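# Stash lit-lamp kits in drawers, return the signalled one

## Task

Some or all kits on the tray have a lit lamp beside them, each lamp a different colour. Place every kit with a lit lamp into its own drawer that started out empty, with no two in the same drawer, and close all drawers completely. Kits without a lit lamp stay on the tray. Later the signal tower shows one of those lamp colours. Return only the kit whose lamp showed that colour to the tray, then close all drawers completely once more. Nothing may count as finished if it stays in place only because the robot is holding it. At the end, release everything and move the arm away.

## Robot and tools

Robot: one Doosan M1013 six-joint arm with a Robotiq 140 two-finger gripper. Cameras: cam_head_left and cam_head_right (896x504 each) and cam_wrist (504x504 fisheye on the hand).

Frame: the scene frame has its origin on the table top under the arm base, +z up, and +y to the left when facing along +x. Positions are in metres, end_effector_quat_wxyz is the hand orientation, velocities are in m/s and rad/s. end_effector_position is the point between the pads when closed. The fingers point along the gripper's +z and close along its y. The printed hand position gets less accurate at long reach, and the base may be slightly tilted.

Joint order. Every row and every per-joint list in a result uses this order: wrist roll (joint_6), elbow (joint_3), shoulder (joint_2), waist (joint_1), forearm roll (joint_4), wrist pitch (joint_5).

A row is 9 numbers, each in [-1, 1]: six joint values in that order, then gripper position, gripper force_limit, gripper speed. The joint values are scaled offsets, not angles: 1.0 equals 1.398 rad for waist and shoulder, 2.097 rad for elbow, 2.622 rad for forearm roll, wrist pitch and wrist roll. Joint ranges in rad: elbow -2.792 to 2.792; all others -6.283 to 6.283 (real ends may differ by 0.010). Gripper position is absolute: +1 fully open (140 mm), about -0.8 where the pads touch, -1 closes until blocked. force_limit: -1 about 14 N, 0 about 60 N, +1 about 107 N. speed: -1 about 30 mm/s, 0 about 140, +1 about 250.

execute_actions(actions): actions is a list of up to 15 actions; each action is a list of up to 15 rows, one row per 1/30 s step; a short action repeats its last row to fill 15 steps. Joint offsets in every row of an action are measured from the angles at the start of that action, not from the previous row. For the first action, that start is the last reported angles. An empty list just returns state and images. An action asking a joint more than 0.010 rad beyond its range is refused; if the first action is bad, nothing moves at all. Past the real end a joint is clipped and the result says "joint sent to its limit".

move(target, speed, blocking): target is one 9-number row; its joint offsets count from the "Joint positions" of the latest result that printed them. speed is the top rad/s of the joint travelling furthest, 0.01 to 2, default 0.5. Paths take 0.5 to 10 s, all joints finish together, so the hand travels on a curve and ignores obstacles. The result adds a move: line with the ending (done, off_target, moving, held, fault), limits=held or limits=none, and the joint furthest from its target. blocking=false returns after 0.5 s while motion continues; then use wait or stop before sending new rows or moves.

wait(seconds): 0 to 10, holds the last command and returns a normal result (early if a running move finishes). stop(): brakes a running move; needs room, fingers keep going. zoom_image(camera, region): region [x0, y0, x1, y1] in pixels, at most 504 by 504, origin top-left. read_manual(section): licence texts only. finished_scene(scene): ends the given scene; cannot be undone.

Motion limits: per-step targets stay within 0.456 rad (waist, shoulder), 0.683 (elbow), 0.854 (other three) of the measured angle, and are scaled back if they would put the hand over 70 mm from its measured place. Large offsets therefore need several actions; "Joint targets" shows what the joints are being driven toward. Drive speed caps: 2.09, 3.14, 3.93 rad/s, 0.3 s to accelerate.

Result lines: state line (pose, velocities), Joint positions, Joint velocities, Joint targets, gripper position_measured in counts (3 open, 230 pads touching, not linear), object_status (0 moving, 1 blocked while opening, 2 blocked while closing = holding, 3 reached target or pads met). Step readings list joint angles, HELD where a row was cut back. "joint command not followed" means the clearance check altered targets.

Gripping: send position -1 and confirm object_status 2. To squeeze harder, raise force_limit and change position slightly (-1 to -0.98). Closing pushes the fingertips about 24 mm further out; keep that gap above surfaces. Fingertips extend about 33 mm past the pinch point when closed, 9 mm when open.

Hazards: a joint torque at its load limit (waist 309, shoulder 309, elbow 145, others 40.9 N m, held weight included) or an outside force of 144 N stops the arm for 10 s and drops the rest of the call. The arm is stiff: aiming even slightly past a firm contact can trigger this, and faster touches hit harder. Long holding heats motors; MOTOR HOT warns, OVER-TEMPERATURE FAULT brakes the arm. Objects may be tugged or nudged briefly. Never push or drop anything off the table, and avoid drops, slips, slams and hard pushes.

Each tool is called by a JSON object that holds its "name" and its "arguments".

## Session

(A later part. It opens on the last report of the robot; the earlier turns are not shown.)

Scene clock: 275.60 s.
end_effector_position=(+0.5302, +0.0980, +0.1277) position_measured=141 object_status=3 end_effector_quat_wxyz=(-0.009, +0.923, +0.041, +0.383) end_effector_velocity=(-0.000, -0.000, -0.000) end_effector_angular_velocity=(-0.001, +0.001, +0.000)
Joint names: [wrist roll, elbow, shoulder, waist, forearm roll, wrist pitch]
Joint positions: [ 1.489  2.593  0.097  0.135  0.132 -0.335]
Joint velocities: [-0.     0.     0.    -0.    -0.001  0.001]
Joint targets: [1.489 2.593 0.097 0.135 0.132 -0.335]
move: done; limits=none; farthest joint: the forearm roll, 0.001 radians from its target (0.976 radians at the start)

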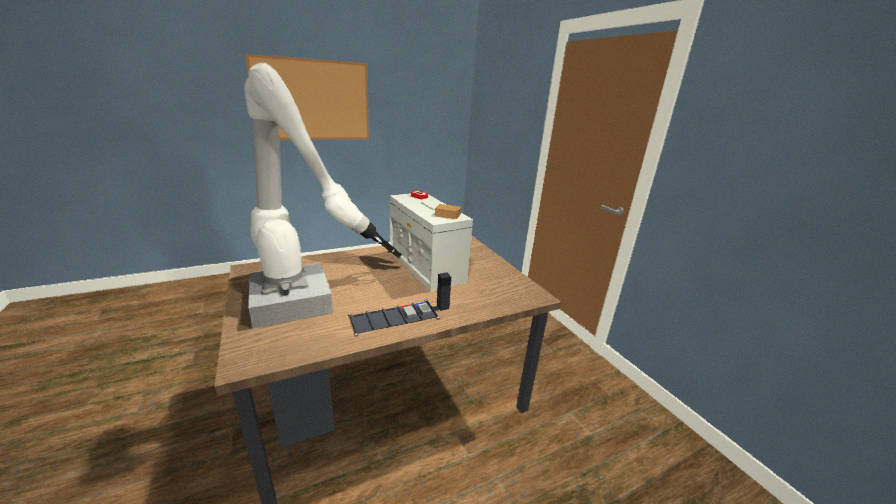

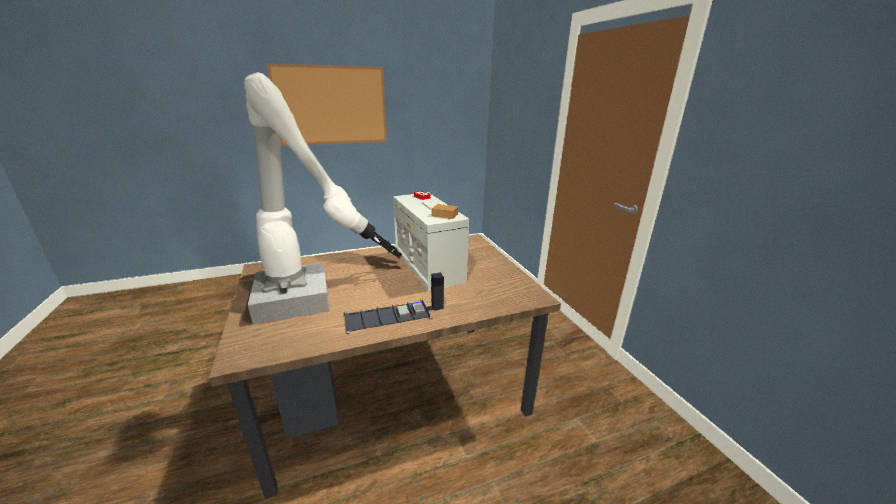

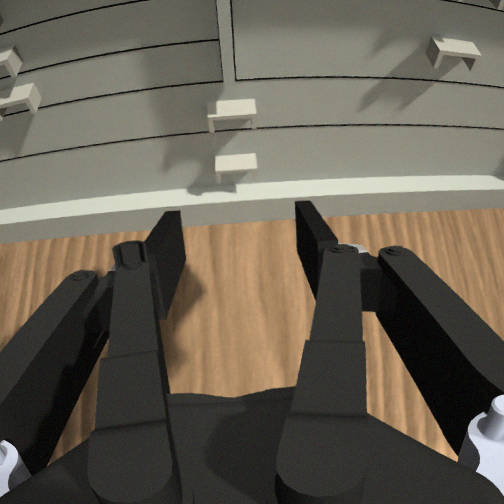

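{"name": "move", "arguments": {"target": [0.0016,-0.0535,0.0597,-0.0071,-0.0052,0.011,-0.1,-0.2,0], "speed": 0.25}}

{"name": "move", "arguments": {"target": [0,0,0,0,0,0,-1,-0.2,0]}}

{"name": "move", "arguments": {"target": [-0.0016,0.0535,-0.0597,0.0078,0.0052,-0.011,-1,-0.2,0], "speed": 0.16}}

{"name": "move", "arguments": {"target": [-0.0054,0.0475,-0.0629,0.0109,0.0104,-0.0048,-1,-0.2,0], "speed": 0.16}}

Scene clock: 280.20 s.
end_effector_position=(+0.5960, +0.1042, +0.1279) position_measured=141 object_status=3 end_effector_quat_wxyz=(-0.009, +0.923, +0.042, +0.383) end_effector_velocity=(+0.001, -0.000, +0.000) end_effector_angular_velocity=(+0.000, +0.000, -0.001)
Joint names: [wrist roll, elbow, shoulder, waist, forearm roll, wrist pitch]
Joint positions: [ 1.493  2.481  0.18   0.125  0.119 -0.306]
Joint velocities: [-0.    -0.001  0.001  0.     0.001  0.   ]
Joint targets: [1.493 2.481 0.180 0.125 0.119 -0.306]
move: done; limits=none; farthest joint: the waist, 0.000 radians from its target (0.010 radians at the start)

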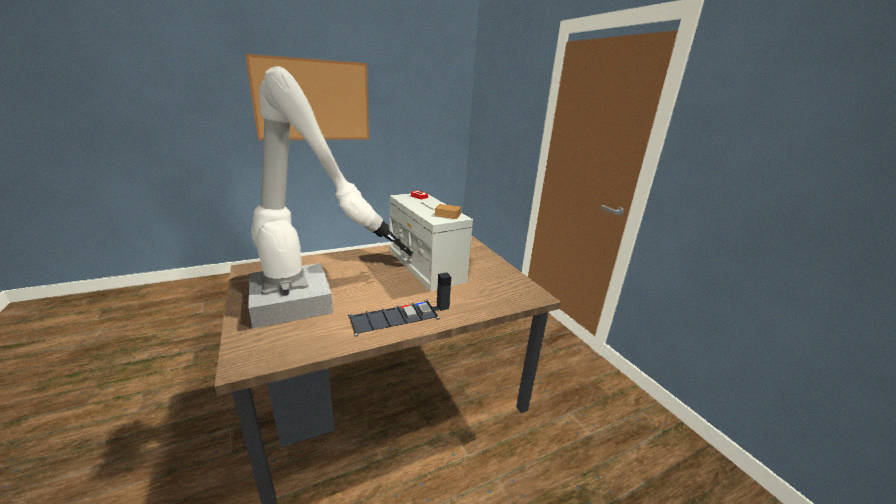

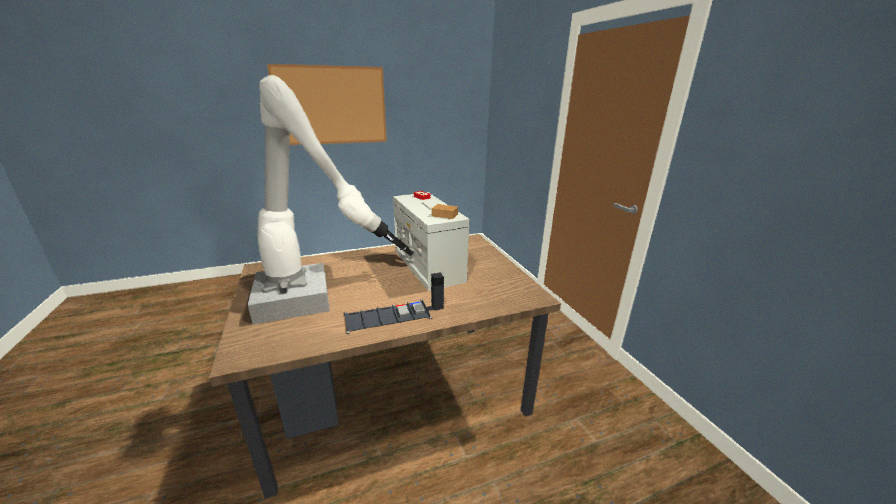

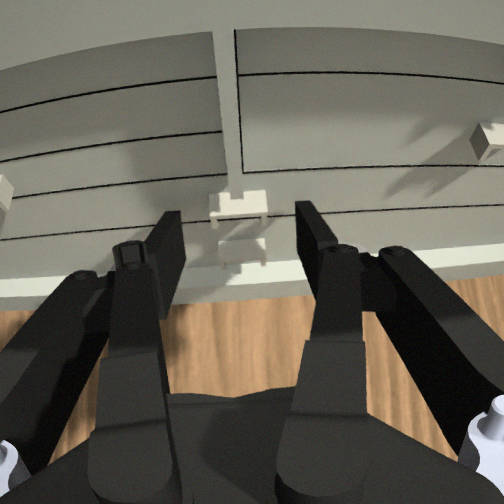

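Scene clock: 280.70 s.
end_effector_position=(+0.5960, +0.1041, +0.1279) position_measured=192 object_status=2 end_effector_quat_wxyz=(-0.009, +0.923, +0.042, +0.383) end_effector_velocity=(+0.000, +0.000, +0.000) end_effector_angular_velocity=(-0.001, -0.001, +0.001)
Joint names: [wrist roll, elbow, shoulder, waist, forearm roll, wrist pitch]
Joint positions: [ 1.493  2.481  0.18   0.125  0.119 -0.306]
Joint velocities: [-0.     0.    -0.     0.    -0.001 -0.001]
Joint targets: [1.493 2.481 0.180 0.125 0.119 -0.306]
move: done; limits=none; farthest joint: the waist, 0.000 radians from its target (0.000 radians at the start)

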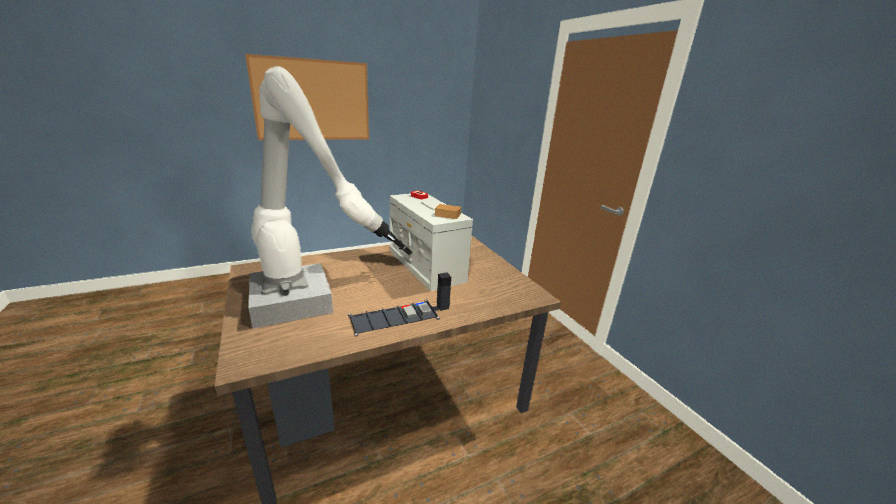

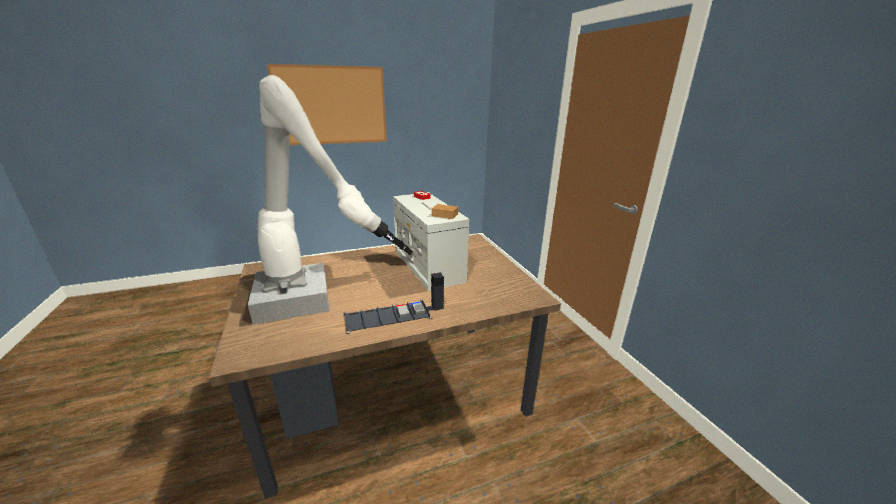

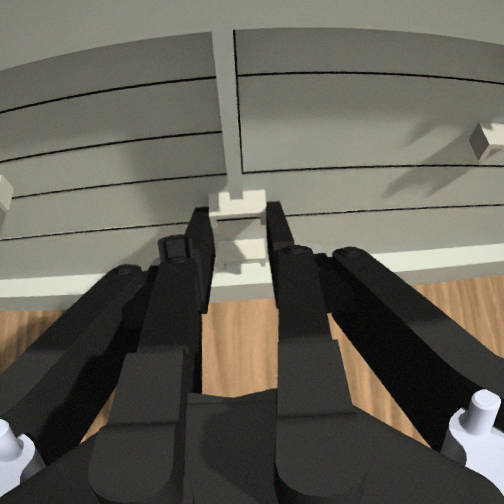

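Scene clock: 281.73 s.
end_effector_position=(+0.5301, +0.0985, +0.1278) position_measured=192 object_status=2 end_effector_quat_wxyz=(-0.009, +0.923, +0.042, +0.383) end_effector_velocity=(-0.001, -0.000, -0.000) end_effector_angular_velocity=(+0.000, +0.001, -0.000)
Joint names: [wrist roll, elbow, shoulder, waist, forearm roll, wrist pitch]
Joint positions: [ 1.489  2.593  0.097  0.136  0.132 -0.335]
Joint velocities: [ 0.001  0.001 -0.001 -0.    -0.     0.001]
Joint targets: [1.489 2.593 0.097 0.136 0.132 -0.335]
move: done; limits=none; farthest joint: the elbow, 0.001 radians from its target (0.113 radians at the start)

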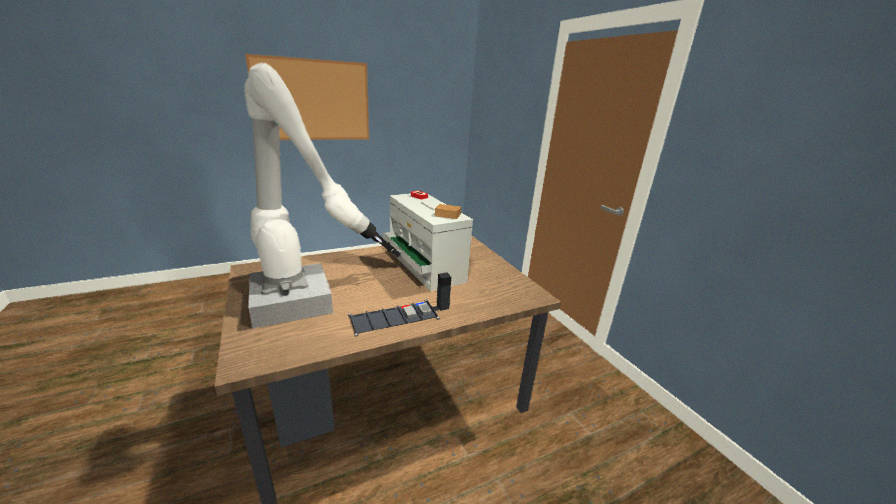

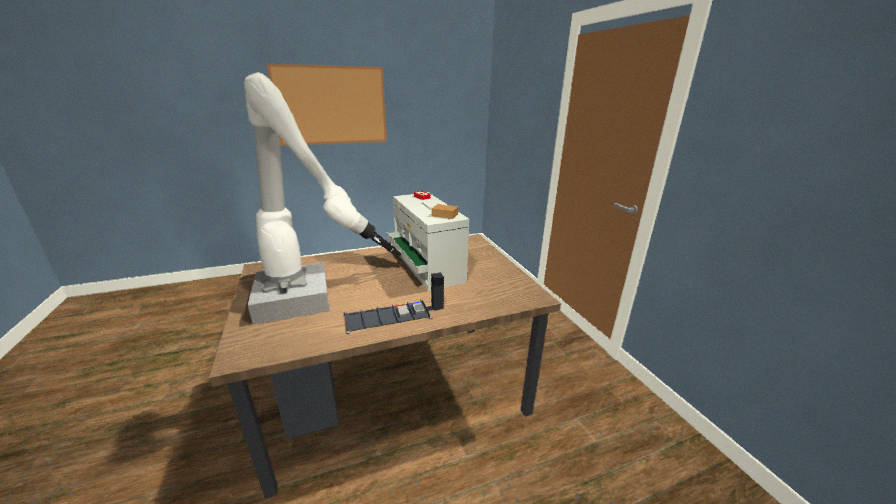

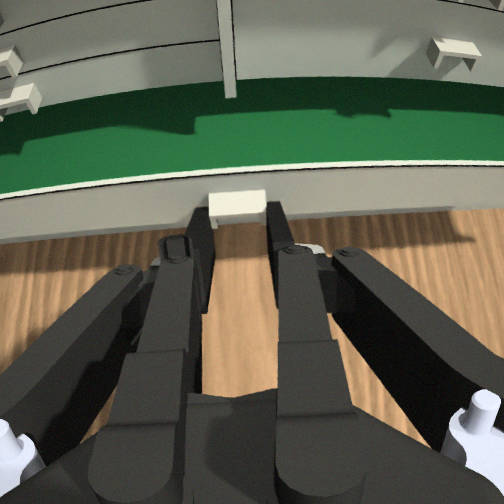

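Scene clock: 282.70 s.
end_effector_position=(+0.4694, +0.0934, +0.1278) position_measured=192 object_status=2 end_effector_quat_wxyz=(-0.009, +0.923, +0.042, +0.383) end_effector_velocity=(-0.001, +0.000, -0.000) end_effector_angular_velocity=(-0.000, +0.001, +0.001)
Joint names: [wrist roll, elbow, shoulder, waist, forearm roll, wrist pitch]
Joint positions: [ 1.475  2.692  0.009  0.151  0.16  -0.348]
Joint velocities: [ 0.001  0.001 -0.     0.    -0.001  0.001]
Joint targets: [1.475 2.692 0.009 0.151 0.160 -0.348]
move: done; limits=none; farthest joint: the waist, 0.000 radians from its target (0.015 radians at the start)

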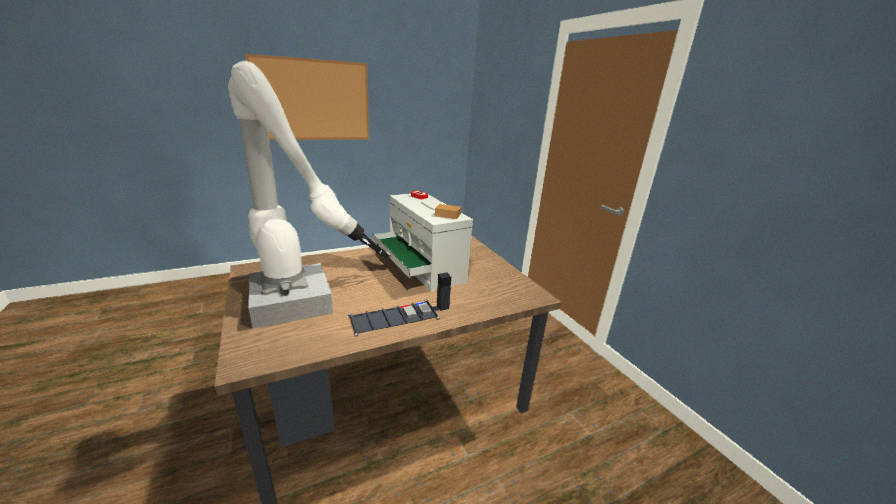

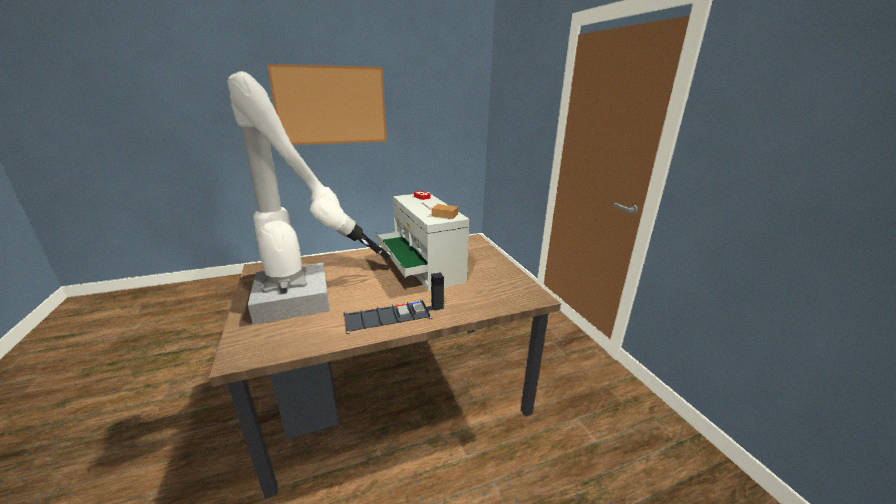

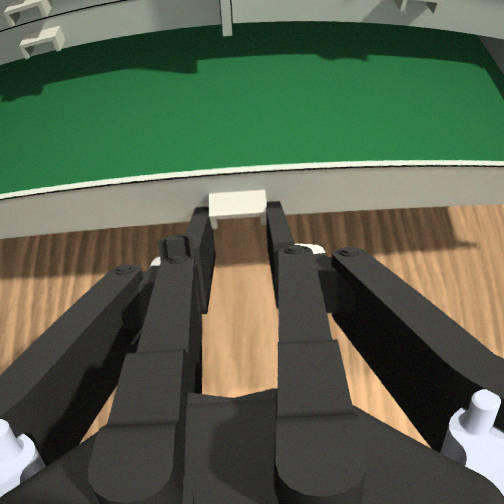

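{"name": "execute_actions", "arguments": {"actions": [[[0,0,0,0,0,0,0.3,-0.2,0.5]]]}}

{"name": "move", "arguments": {"target": [0,-0.0191,-0.2146,0,0,0.1335,0.3,-0.2,0], "speed": 0.55}}

{"name": "move", "arguments": {"target": [-0.1824,-0.2975,0.3348,-0.5481,-0.061,0.3564,0.3,-0.2,0], "speed": 0.9}}

{"name": "move", "arguments": {"target": [0,0.0437,0.1185,0,0,-0.0981,0.3,-0.2,0], "speed": 0.5}}

Scene clock: 290.43 s.
end_effector_position=(+0.4694, +0.0934, +0.1279) position_measured=91 object_status=0 end_effector_quat_wxyz=(-0.009, +0.923, +0.042, +0.383) end_effector_velocity=(-0.000, -0.000, -0.001) end_effector_angular_velocity=(+0.002, +0.002, -0.003)
Joint names: [wrist roll, elbow, shoulder, waist, forearm roll, wrist pitch]
Joint positions: [ 1.475  2.692  0.009  0.151  0.16  -0.348]
Joint velocities: [ 0.003 -0.     0.001 -0.001  0.     0.001]
Joint targets: [1.475 2.692 0.009 0.151 0.160 -0.348]
Step readings (joint positions):
0: [1.475 2.692 0.009 0.151 0.160 -0.348]
1: [1.475 2.692 0.009 0.151 0.160 -0.348]
2: [1.475 2.692 0.009 0.151 0.159 -0.347]
4: [1.475 2.692 0.009 0.151 0.159 -0.347]
8: [1.475 2.692 0.009 0.151 0.159 -0.348]
15: Joint positions above

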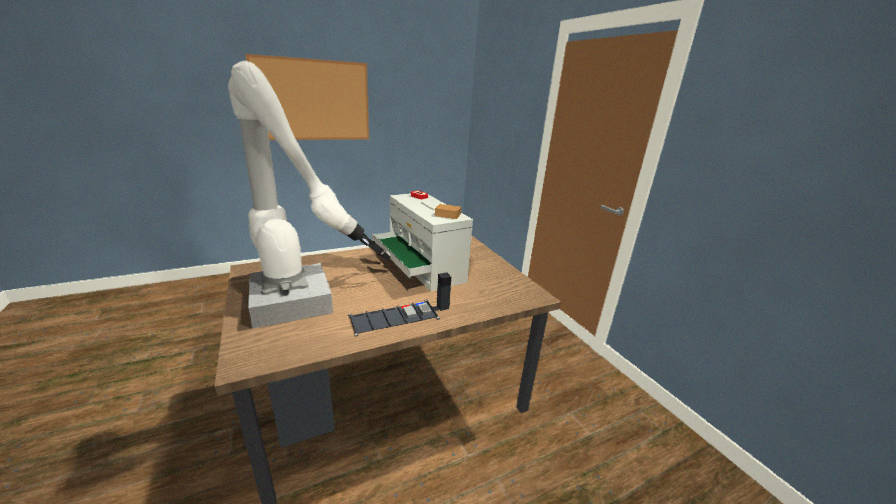

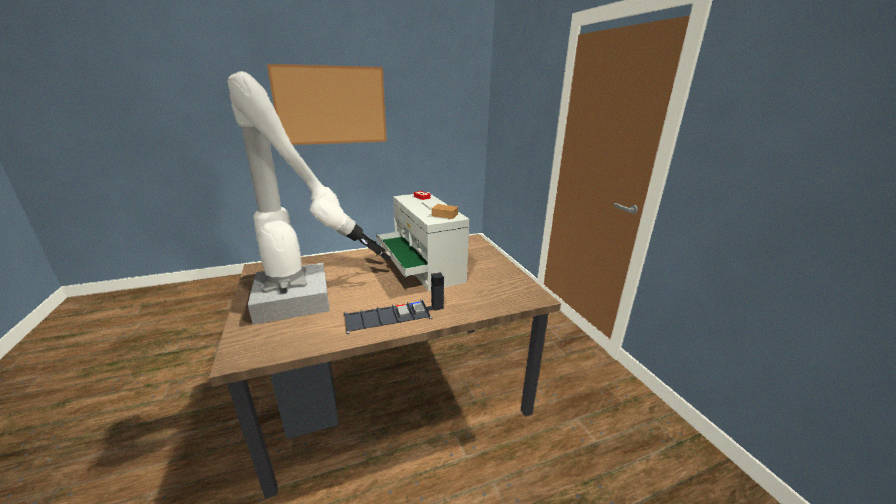

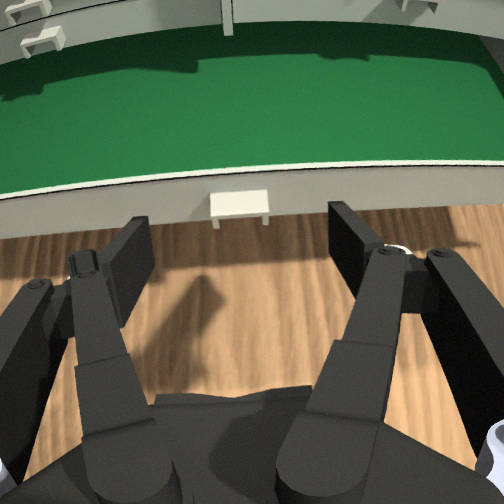

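Scene clock: 291.53 s.
end_effector_position=(+0.4373, +0.1077, +0.2082) position_measured=91 object_status=3 end_effector_quat_wxyz=(-0.036, +0.924, +0.048, +0.377) end_effector_velocity=(+0.000, +0.000, +0.001) end_effector_angular_velocity=(+0.002, -0.001, -0.001)
Joint names: [wrist roll, elbow, shoulder, waist, forearm roll, wrist pitch]
Joint positions: [ 1.475  2.652 -0.291  0.151  0.16   0.002]
Joint velocities: [ 0.002 -0.    -0.001  0.    -0.    -0.   ]
Joint targets: [1.475 2.652 -0.291 0.151 0.160 0.002]
move: done; limits=none; farthest joint: the waist, 0.000 radians from its target (0.000 radians at the start)

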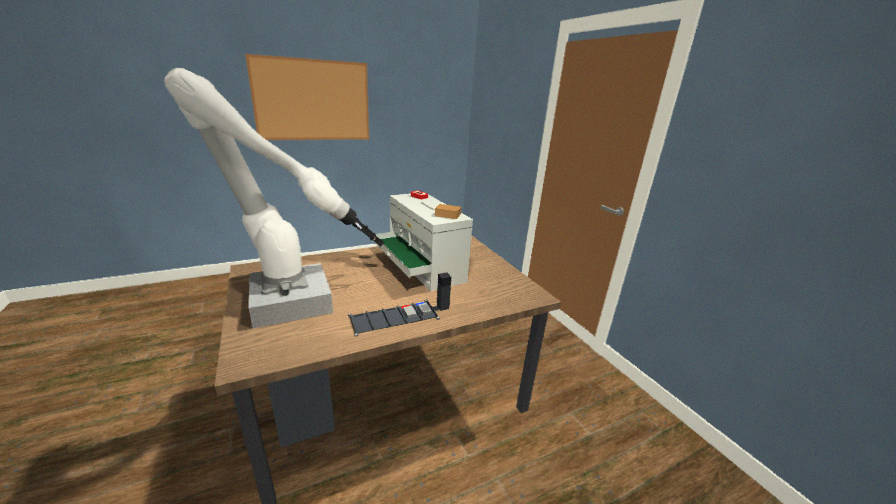

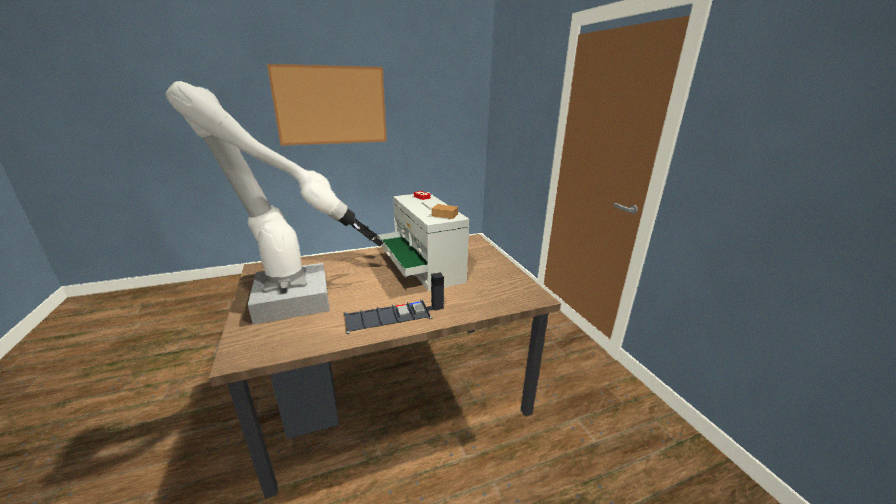

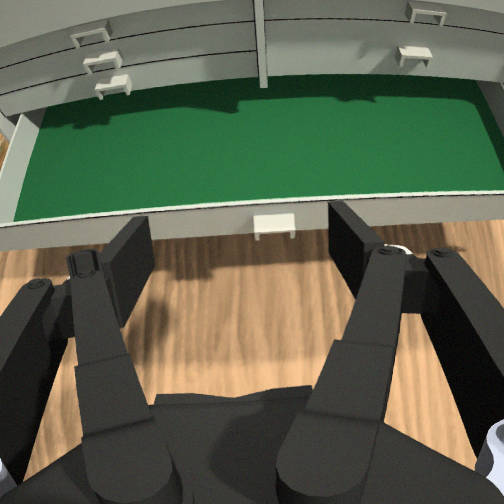

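Scene clock: 293.10 s.
end_effector_position=(+0.4793, -0.2884, +0.2006) position_measured=91 object_status=3 end_effector_quat_wxyz=(+0.007, +1.000, -0.015, +0.001) end_effector_velocity=(+0.000, -0.001, +0.000) end_effector_angular_velocity=(+0.000, -0.001, +0.000)
Joint names: [wrist roll, elbow, shoulder, waist, forearm roll, wrist pitch]
Joint positions: [ 0.997  2.028  0.177 -0.615 -0.     0.937]
Joint velocities: [-0.002 -0.001  0.    -0.001  0.001 -0.   ]
Joint targets: [0.997 2.028 0.177 -0.615 -0.000 0.937]
move: done; limits=none; farthest joint: the waist, 0.000 radians from its target (0.766 radians at the start)

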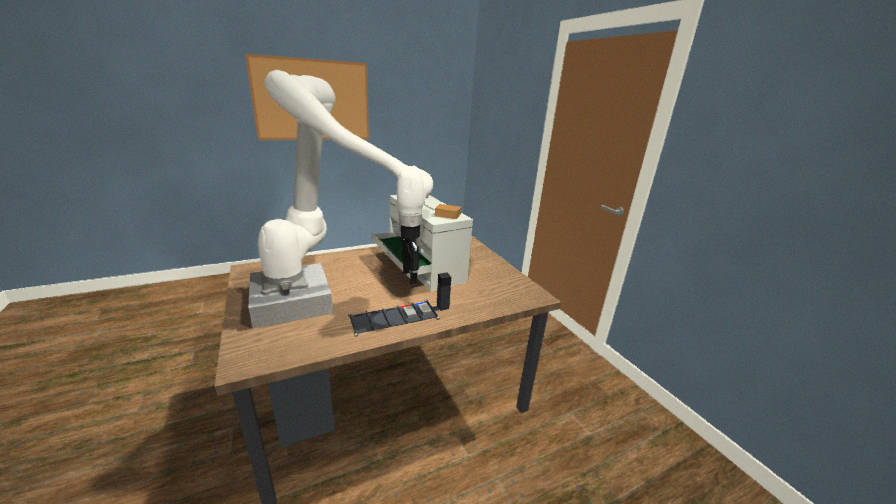

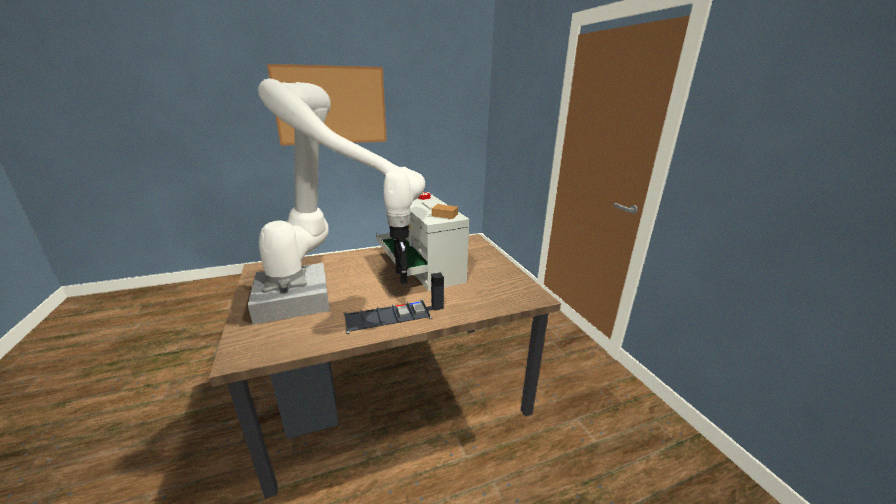

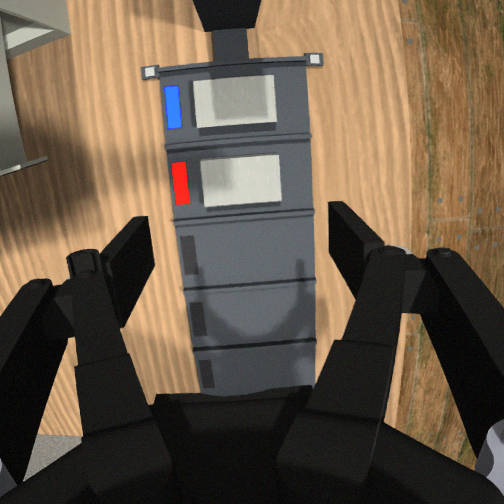

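Scene clock: 294.07 s.
end_effector_position=(+0.4795, -0.2903, +0.0707) position_measured=91 object_status=3 end_effector_quat_wxyz=(+0.007, +1.000, -0.015, +0.001) end_effector_velocity=(-0.000, +0.000, -0.001) end_effector_angular_velocity=(+0.001, +0.000, -0.001)
Joint names: [wrist roll, elbow, shoulder, waist, forearm roll, wrist pitch]
Joint positions: [ 0.997  2.12   0.342 -0.615 -0.     0.679]
Joint velocities: [ 0.001  0.     0.001  0.     0.001 -0.   ]
Joint targets: [0.997 2.120 0.343 -0.615 -0.000 0.679]
move: done; limits=none; farthest joint: the waist, 0.000 radians from its target (0.000 radians at the start)

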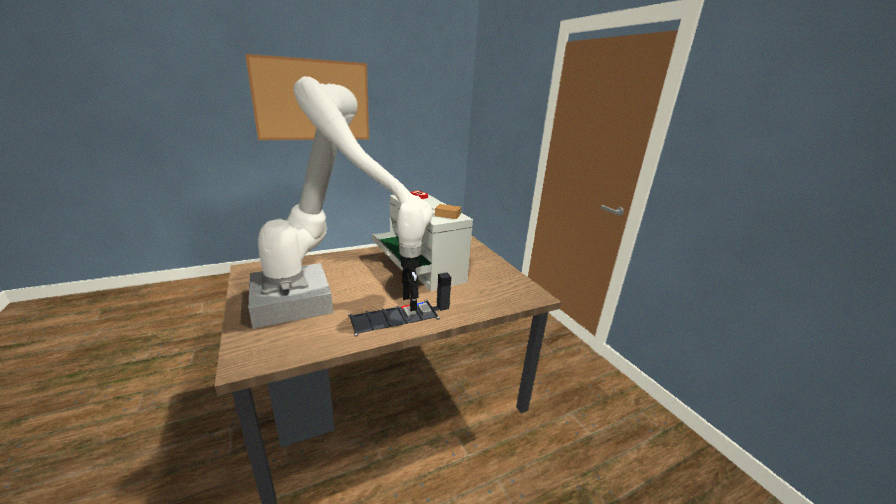

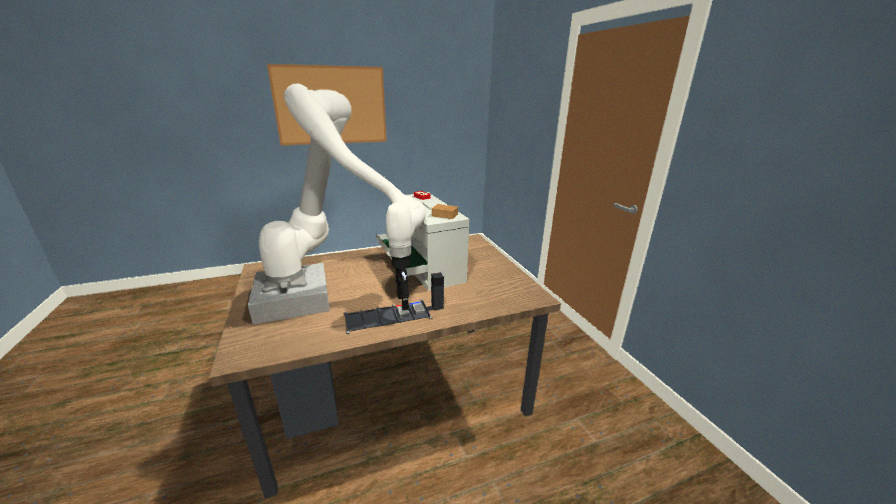

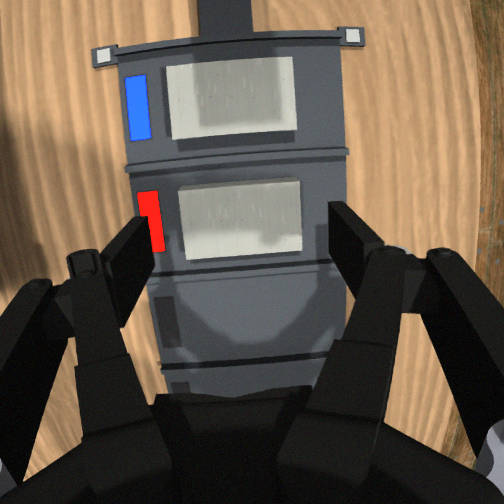

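{"name": "move", "arguments": {"target": [0,0.0069,0.038,0,0,-0.0258,0.3,-0.3,0.5], "speed": 0.15}}

{"name": "move", "arguments": {"target": [0,0,0,0,0,0,-1,-0.3,0]}}

{"name": "move", "arguments": {"target": [0,-0.0506,-0.1565,0,0,0.1239,-1,-0.3,0], "speed": 0.5}}

{"name": "move", "arguments": {"target": [0.2189,0.0302,-0.0425,0.4928,0,-0.0283,-1,-0.3,0], "speed": 0.7}}

Scene clock: 301.30 s.
end_effector_position=(+0.4801, -0.2911, +0.0361) position_measured=91 object_status=3 end_effector_quat_wxyz=(+0.007, +1.000, -0.015, +0.001) end_effector_velocity=(+0.000, -0.000, -0.000) end_effector_angular_velocity=(-0.001, -0.001, +0.001)
Joint names: [wrist roll, elbow, shoulder, waist, forearm roll, wrist pitch]
Joint positions: [ 0.997  2.134  0.395 -0.615 -0.     0.612]
Joint velocities: [ 0.     0.     0.     0.    -0.001 -0.002]
Joint targets: [0.997 2.134 0.396 -0.615 -0.000 0.612]
move: done; limits=none; farthest joint: the waist, 0.000 radians from its target (0.000 radians at the start)

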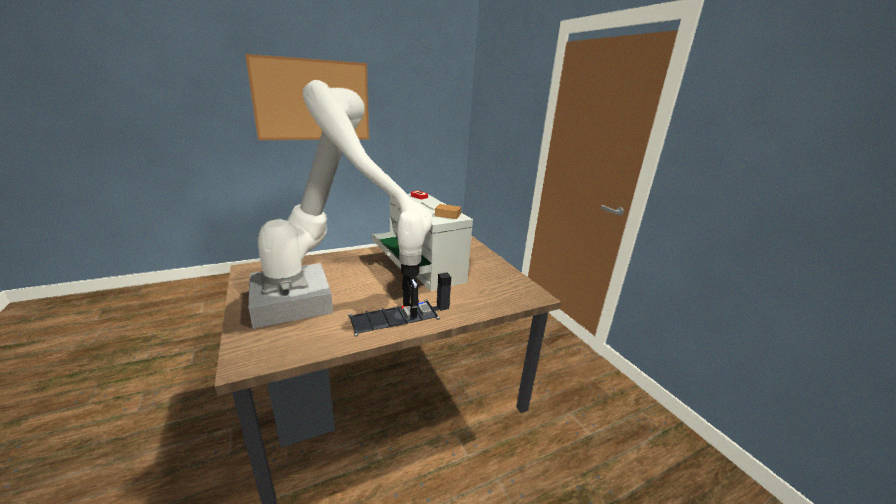

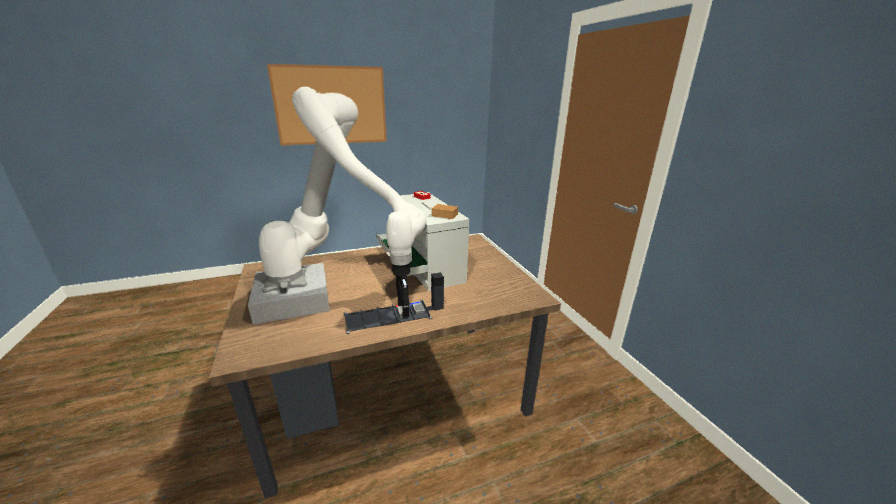

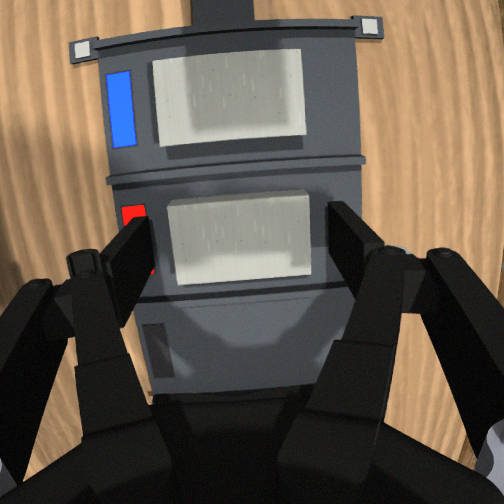

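Scene clock: 301.80 s.
end_effector_position=(+0.4801, -0.2911, +0.0362) position_measured=131 object_status=2 end_effector_quat_wxyz=(+0.007, +1.000, -0.015, +0.001) end_effector_velocity=(+0.000, -0.000, +0.000) end_effector_angular_velocity=(-0.001, -0.001, +0.003)
Joint names: [wrist roll, elbow, shoulder, waist, forearm roll, wrist pitch]
Joint positions: [ 0.997  2.134  0.395 -0.615 -0.     0.612]
Joint velocities: [-0.002 -0.    -0.    -0.    -0.001 -0.001]
Joint targets: [0.997 2.134 0.395 -0.615 -0.000 0.612]
move: done; limits=none; farthest joint: the waist, 0.000 radians from its target (0.000 radians at the start)

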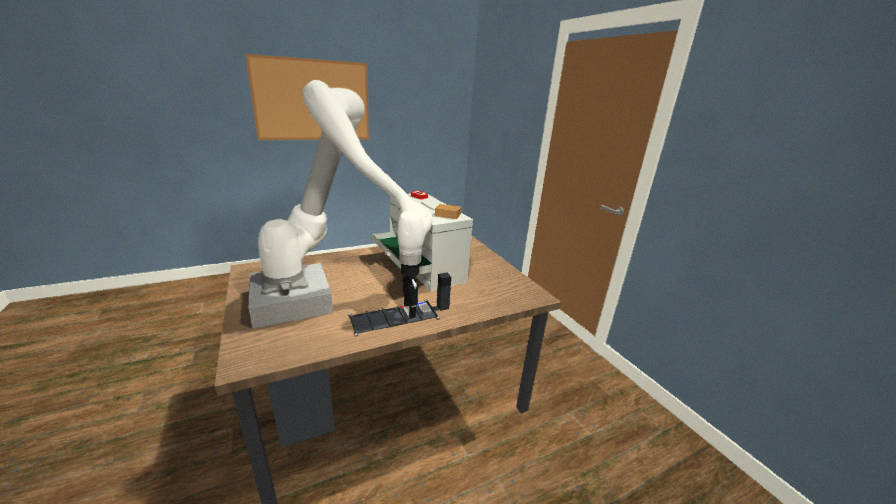

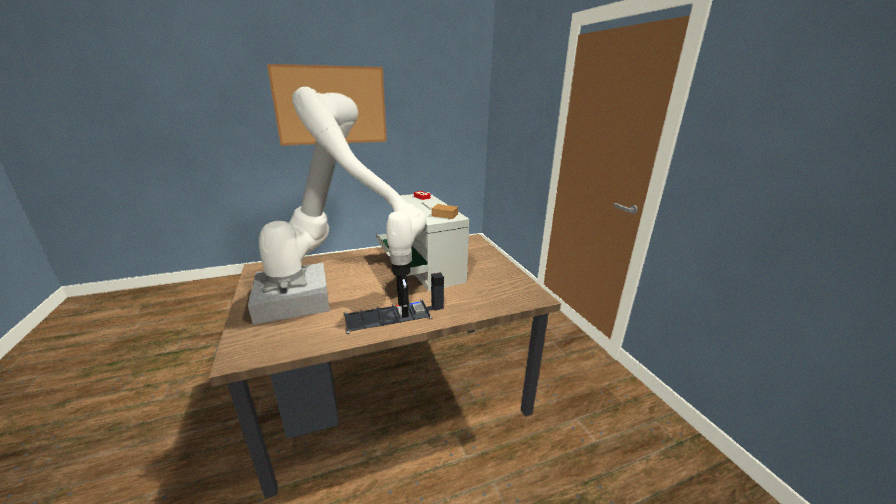

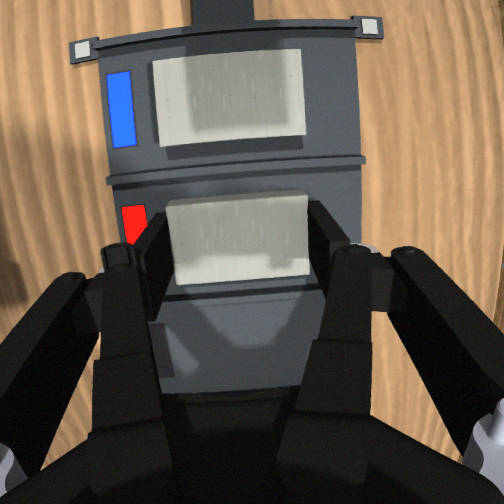

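Scene clock: 302.90 s.
end_effector_position=(+0.4793, -0.2885, +0.2007) position_measured=131 object_status=2 end_effector_quat_wxyz=(+0.007, +1.000, -0.015, +0.001) end_effector_velocity=(+0.000, +0.000, +0.001) end_effector_angular_velocity=(+0.000, -0.001, -0.000)
Joint names: [wrist roll, elbow, shoulder, waist, forearm roll, wrist pitch]
Joint positions: [ 0.997  2.028  0.177 -0.615 -0.     0.937]
Joint velocities: [ 0.    -0.    -0.001  0.     0.     0.001]
Joint targets: [0.997 2.028 0.177 -0.615 -0.000 0.937]
move: done; limits=none; farthest joint: the shoulder, 0.001 radians from its target (0.219 radians at the start)

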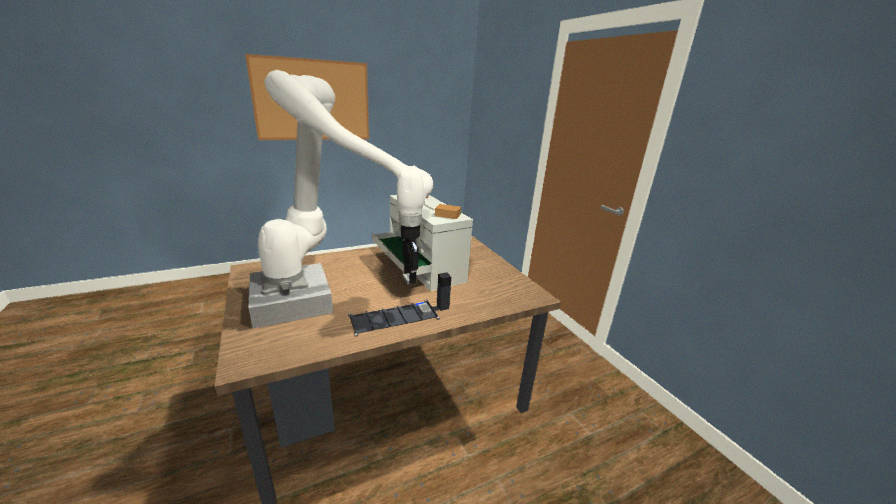

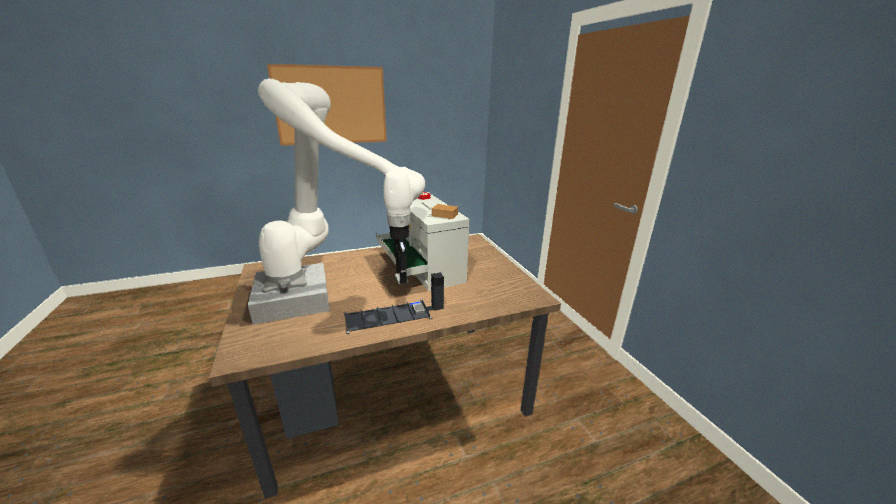

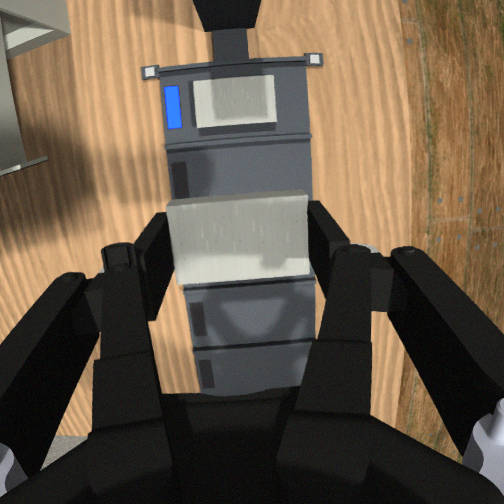

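Scene clock: 304.37 s.
end_effector_position=(+0.5399, +0.0813, +0.1999) position_measured=131 object_status=2 end_effector_quat_wxyz=(+0.006, +0.998, +0.042, +0.036) end_effector_velocity=(-0.001, +0.001, +0.000) end_effector_angular_velocity=(+0.000, +0.002, -0.000)
Joint names: [wrist roll, elbow, shoulder, waist, forearm roll, wrist pitch]
Joint positions: [ 1.571  2.092  0.117  0.074 -0.     0.862]
Joint velocities: [ 0.001  0.    -0.     0.001  0.001  0.002]
Joint targets: [1.571 2.092 0.117 0.074 -0.000 0.862]
move: done; limits=none; farthest joint: the waist, 0.000 radians from its target (0.689 radians at the start)

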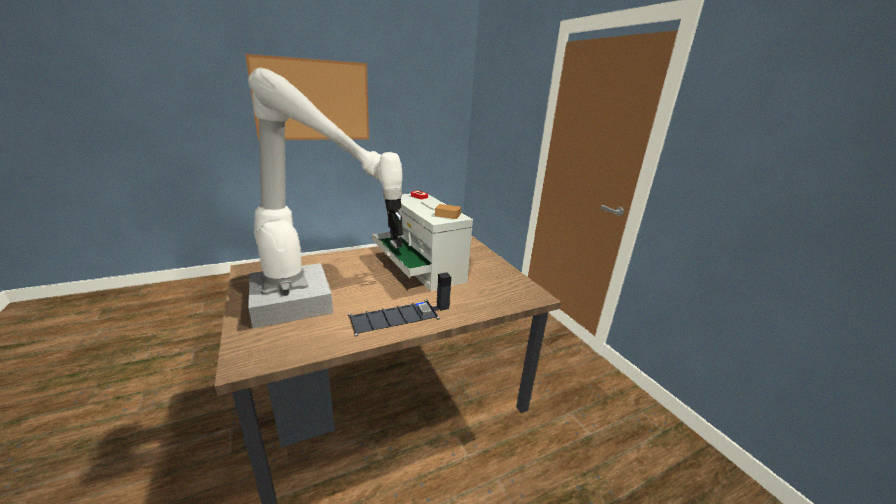

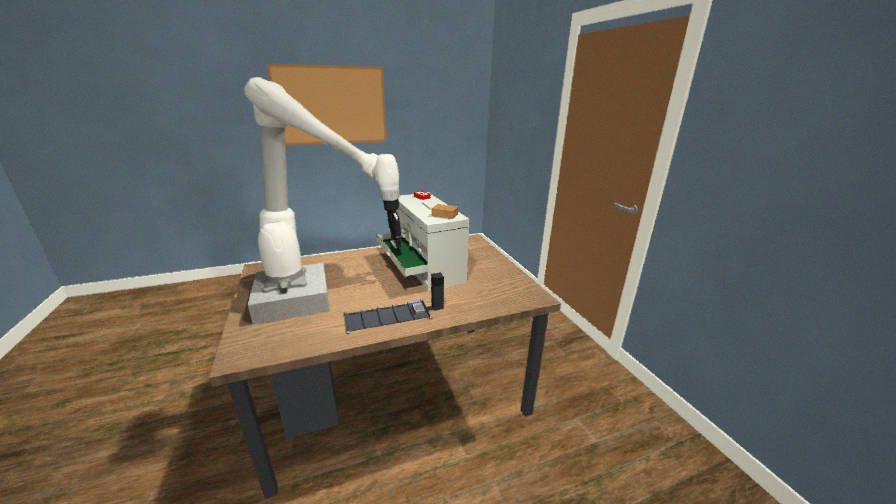

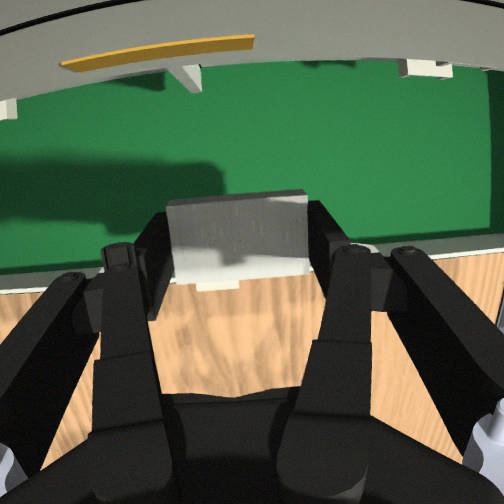

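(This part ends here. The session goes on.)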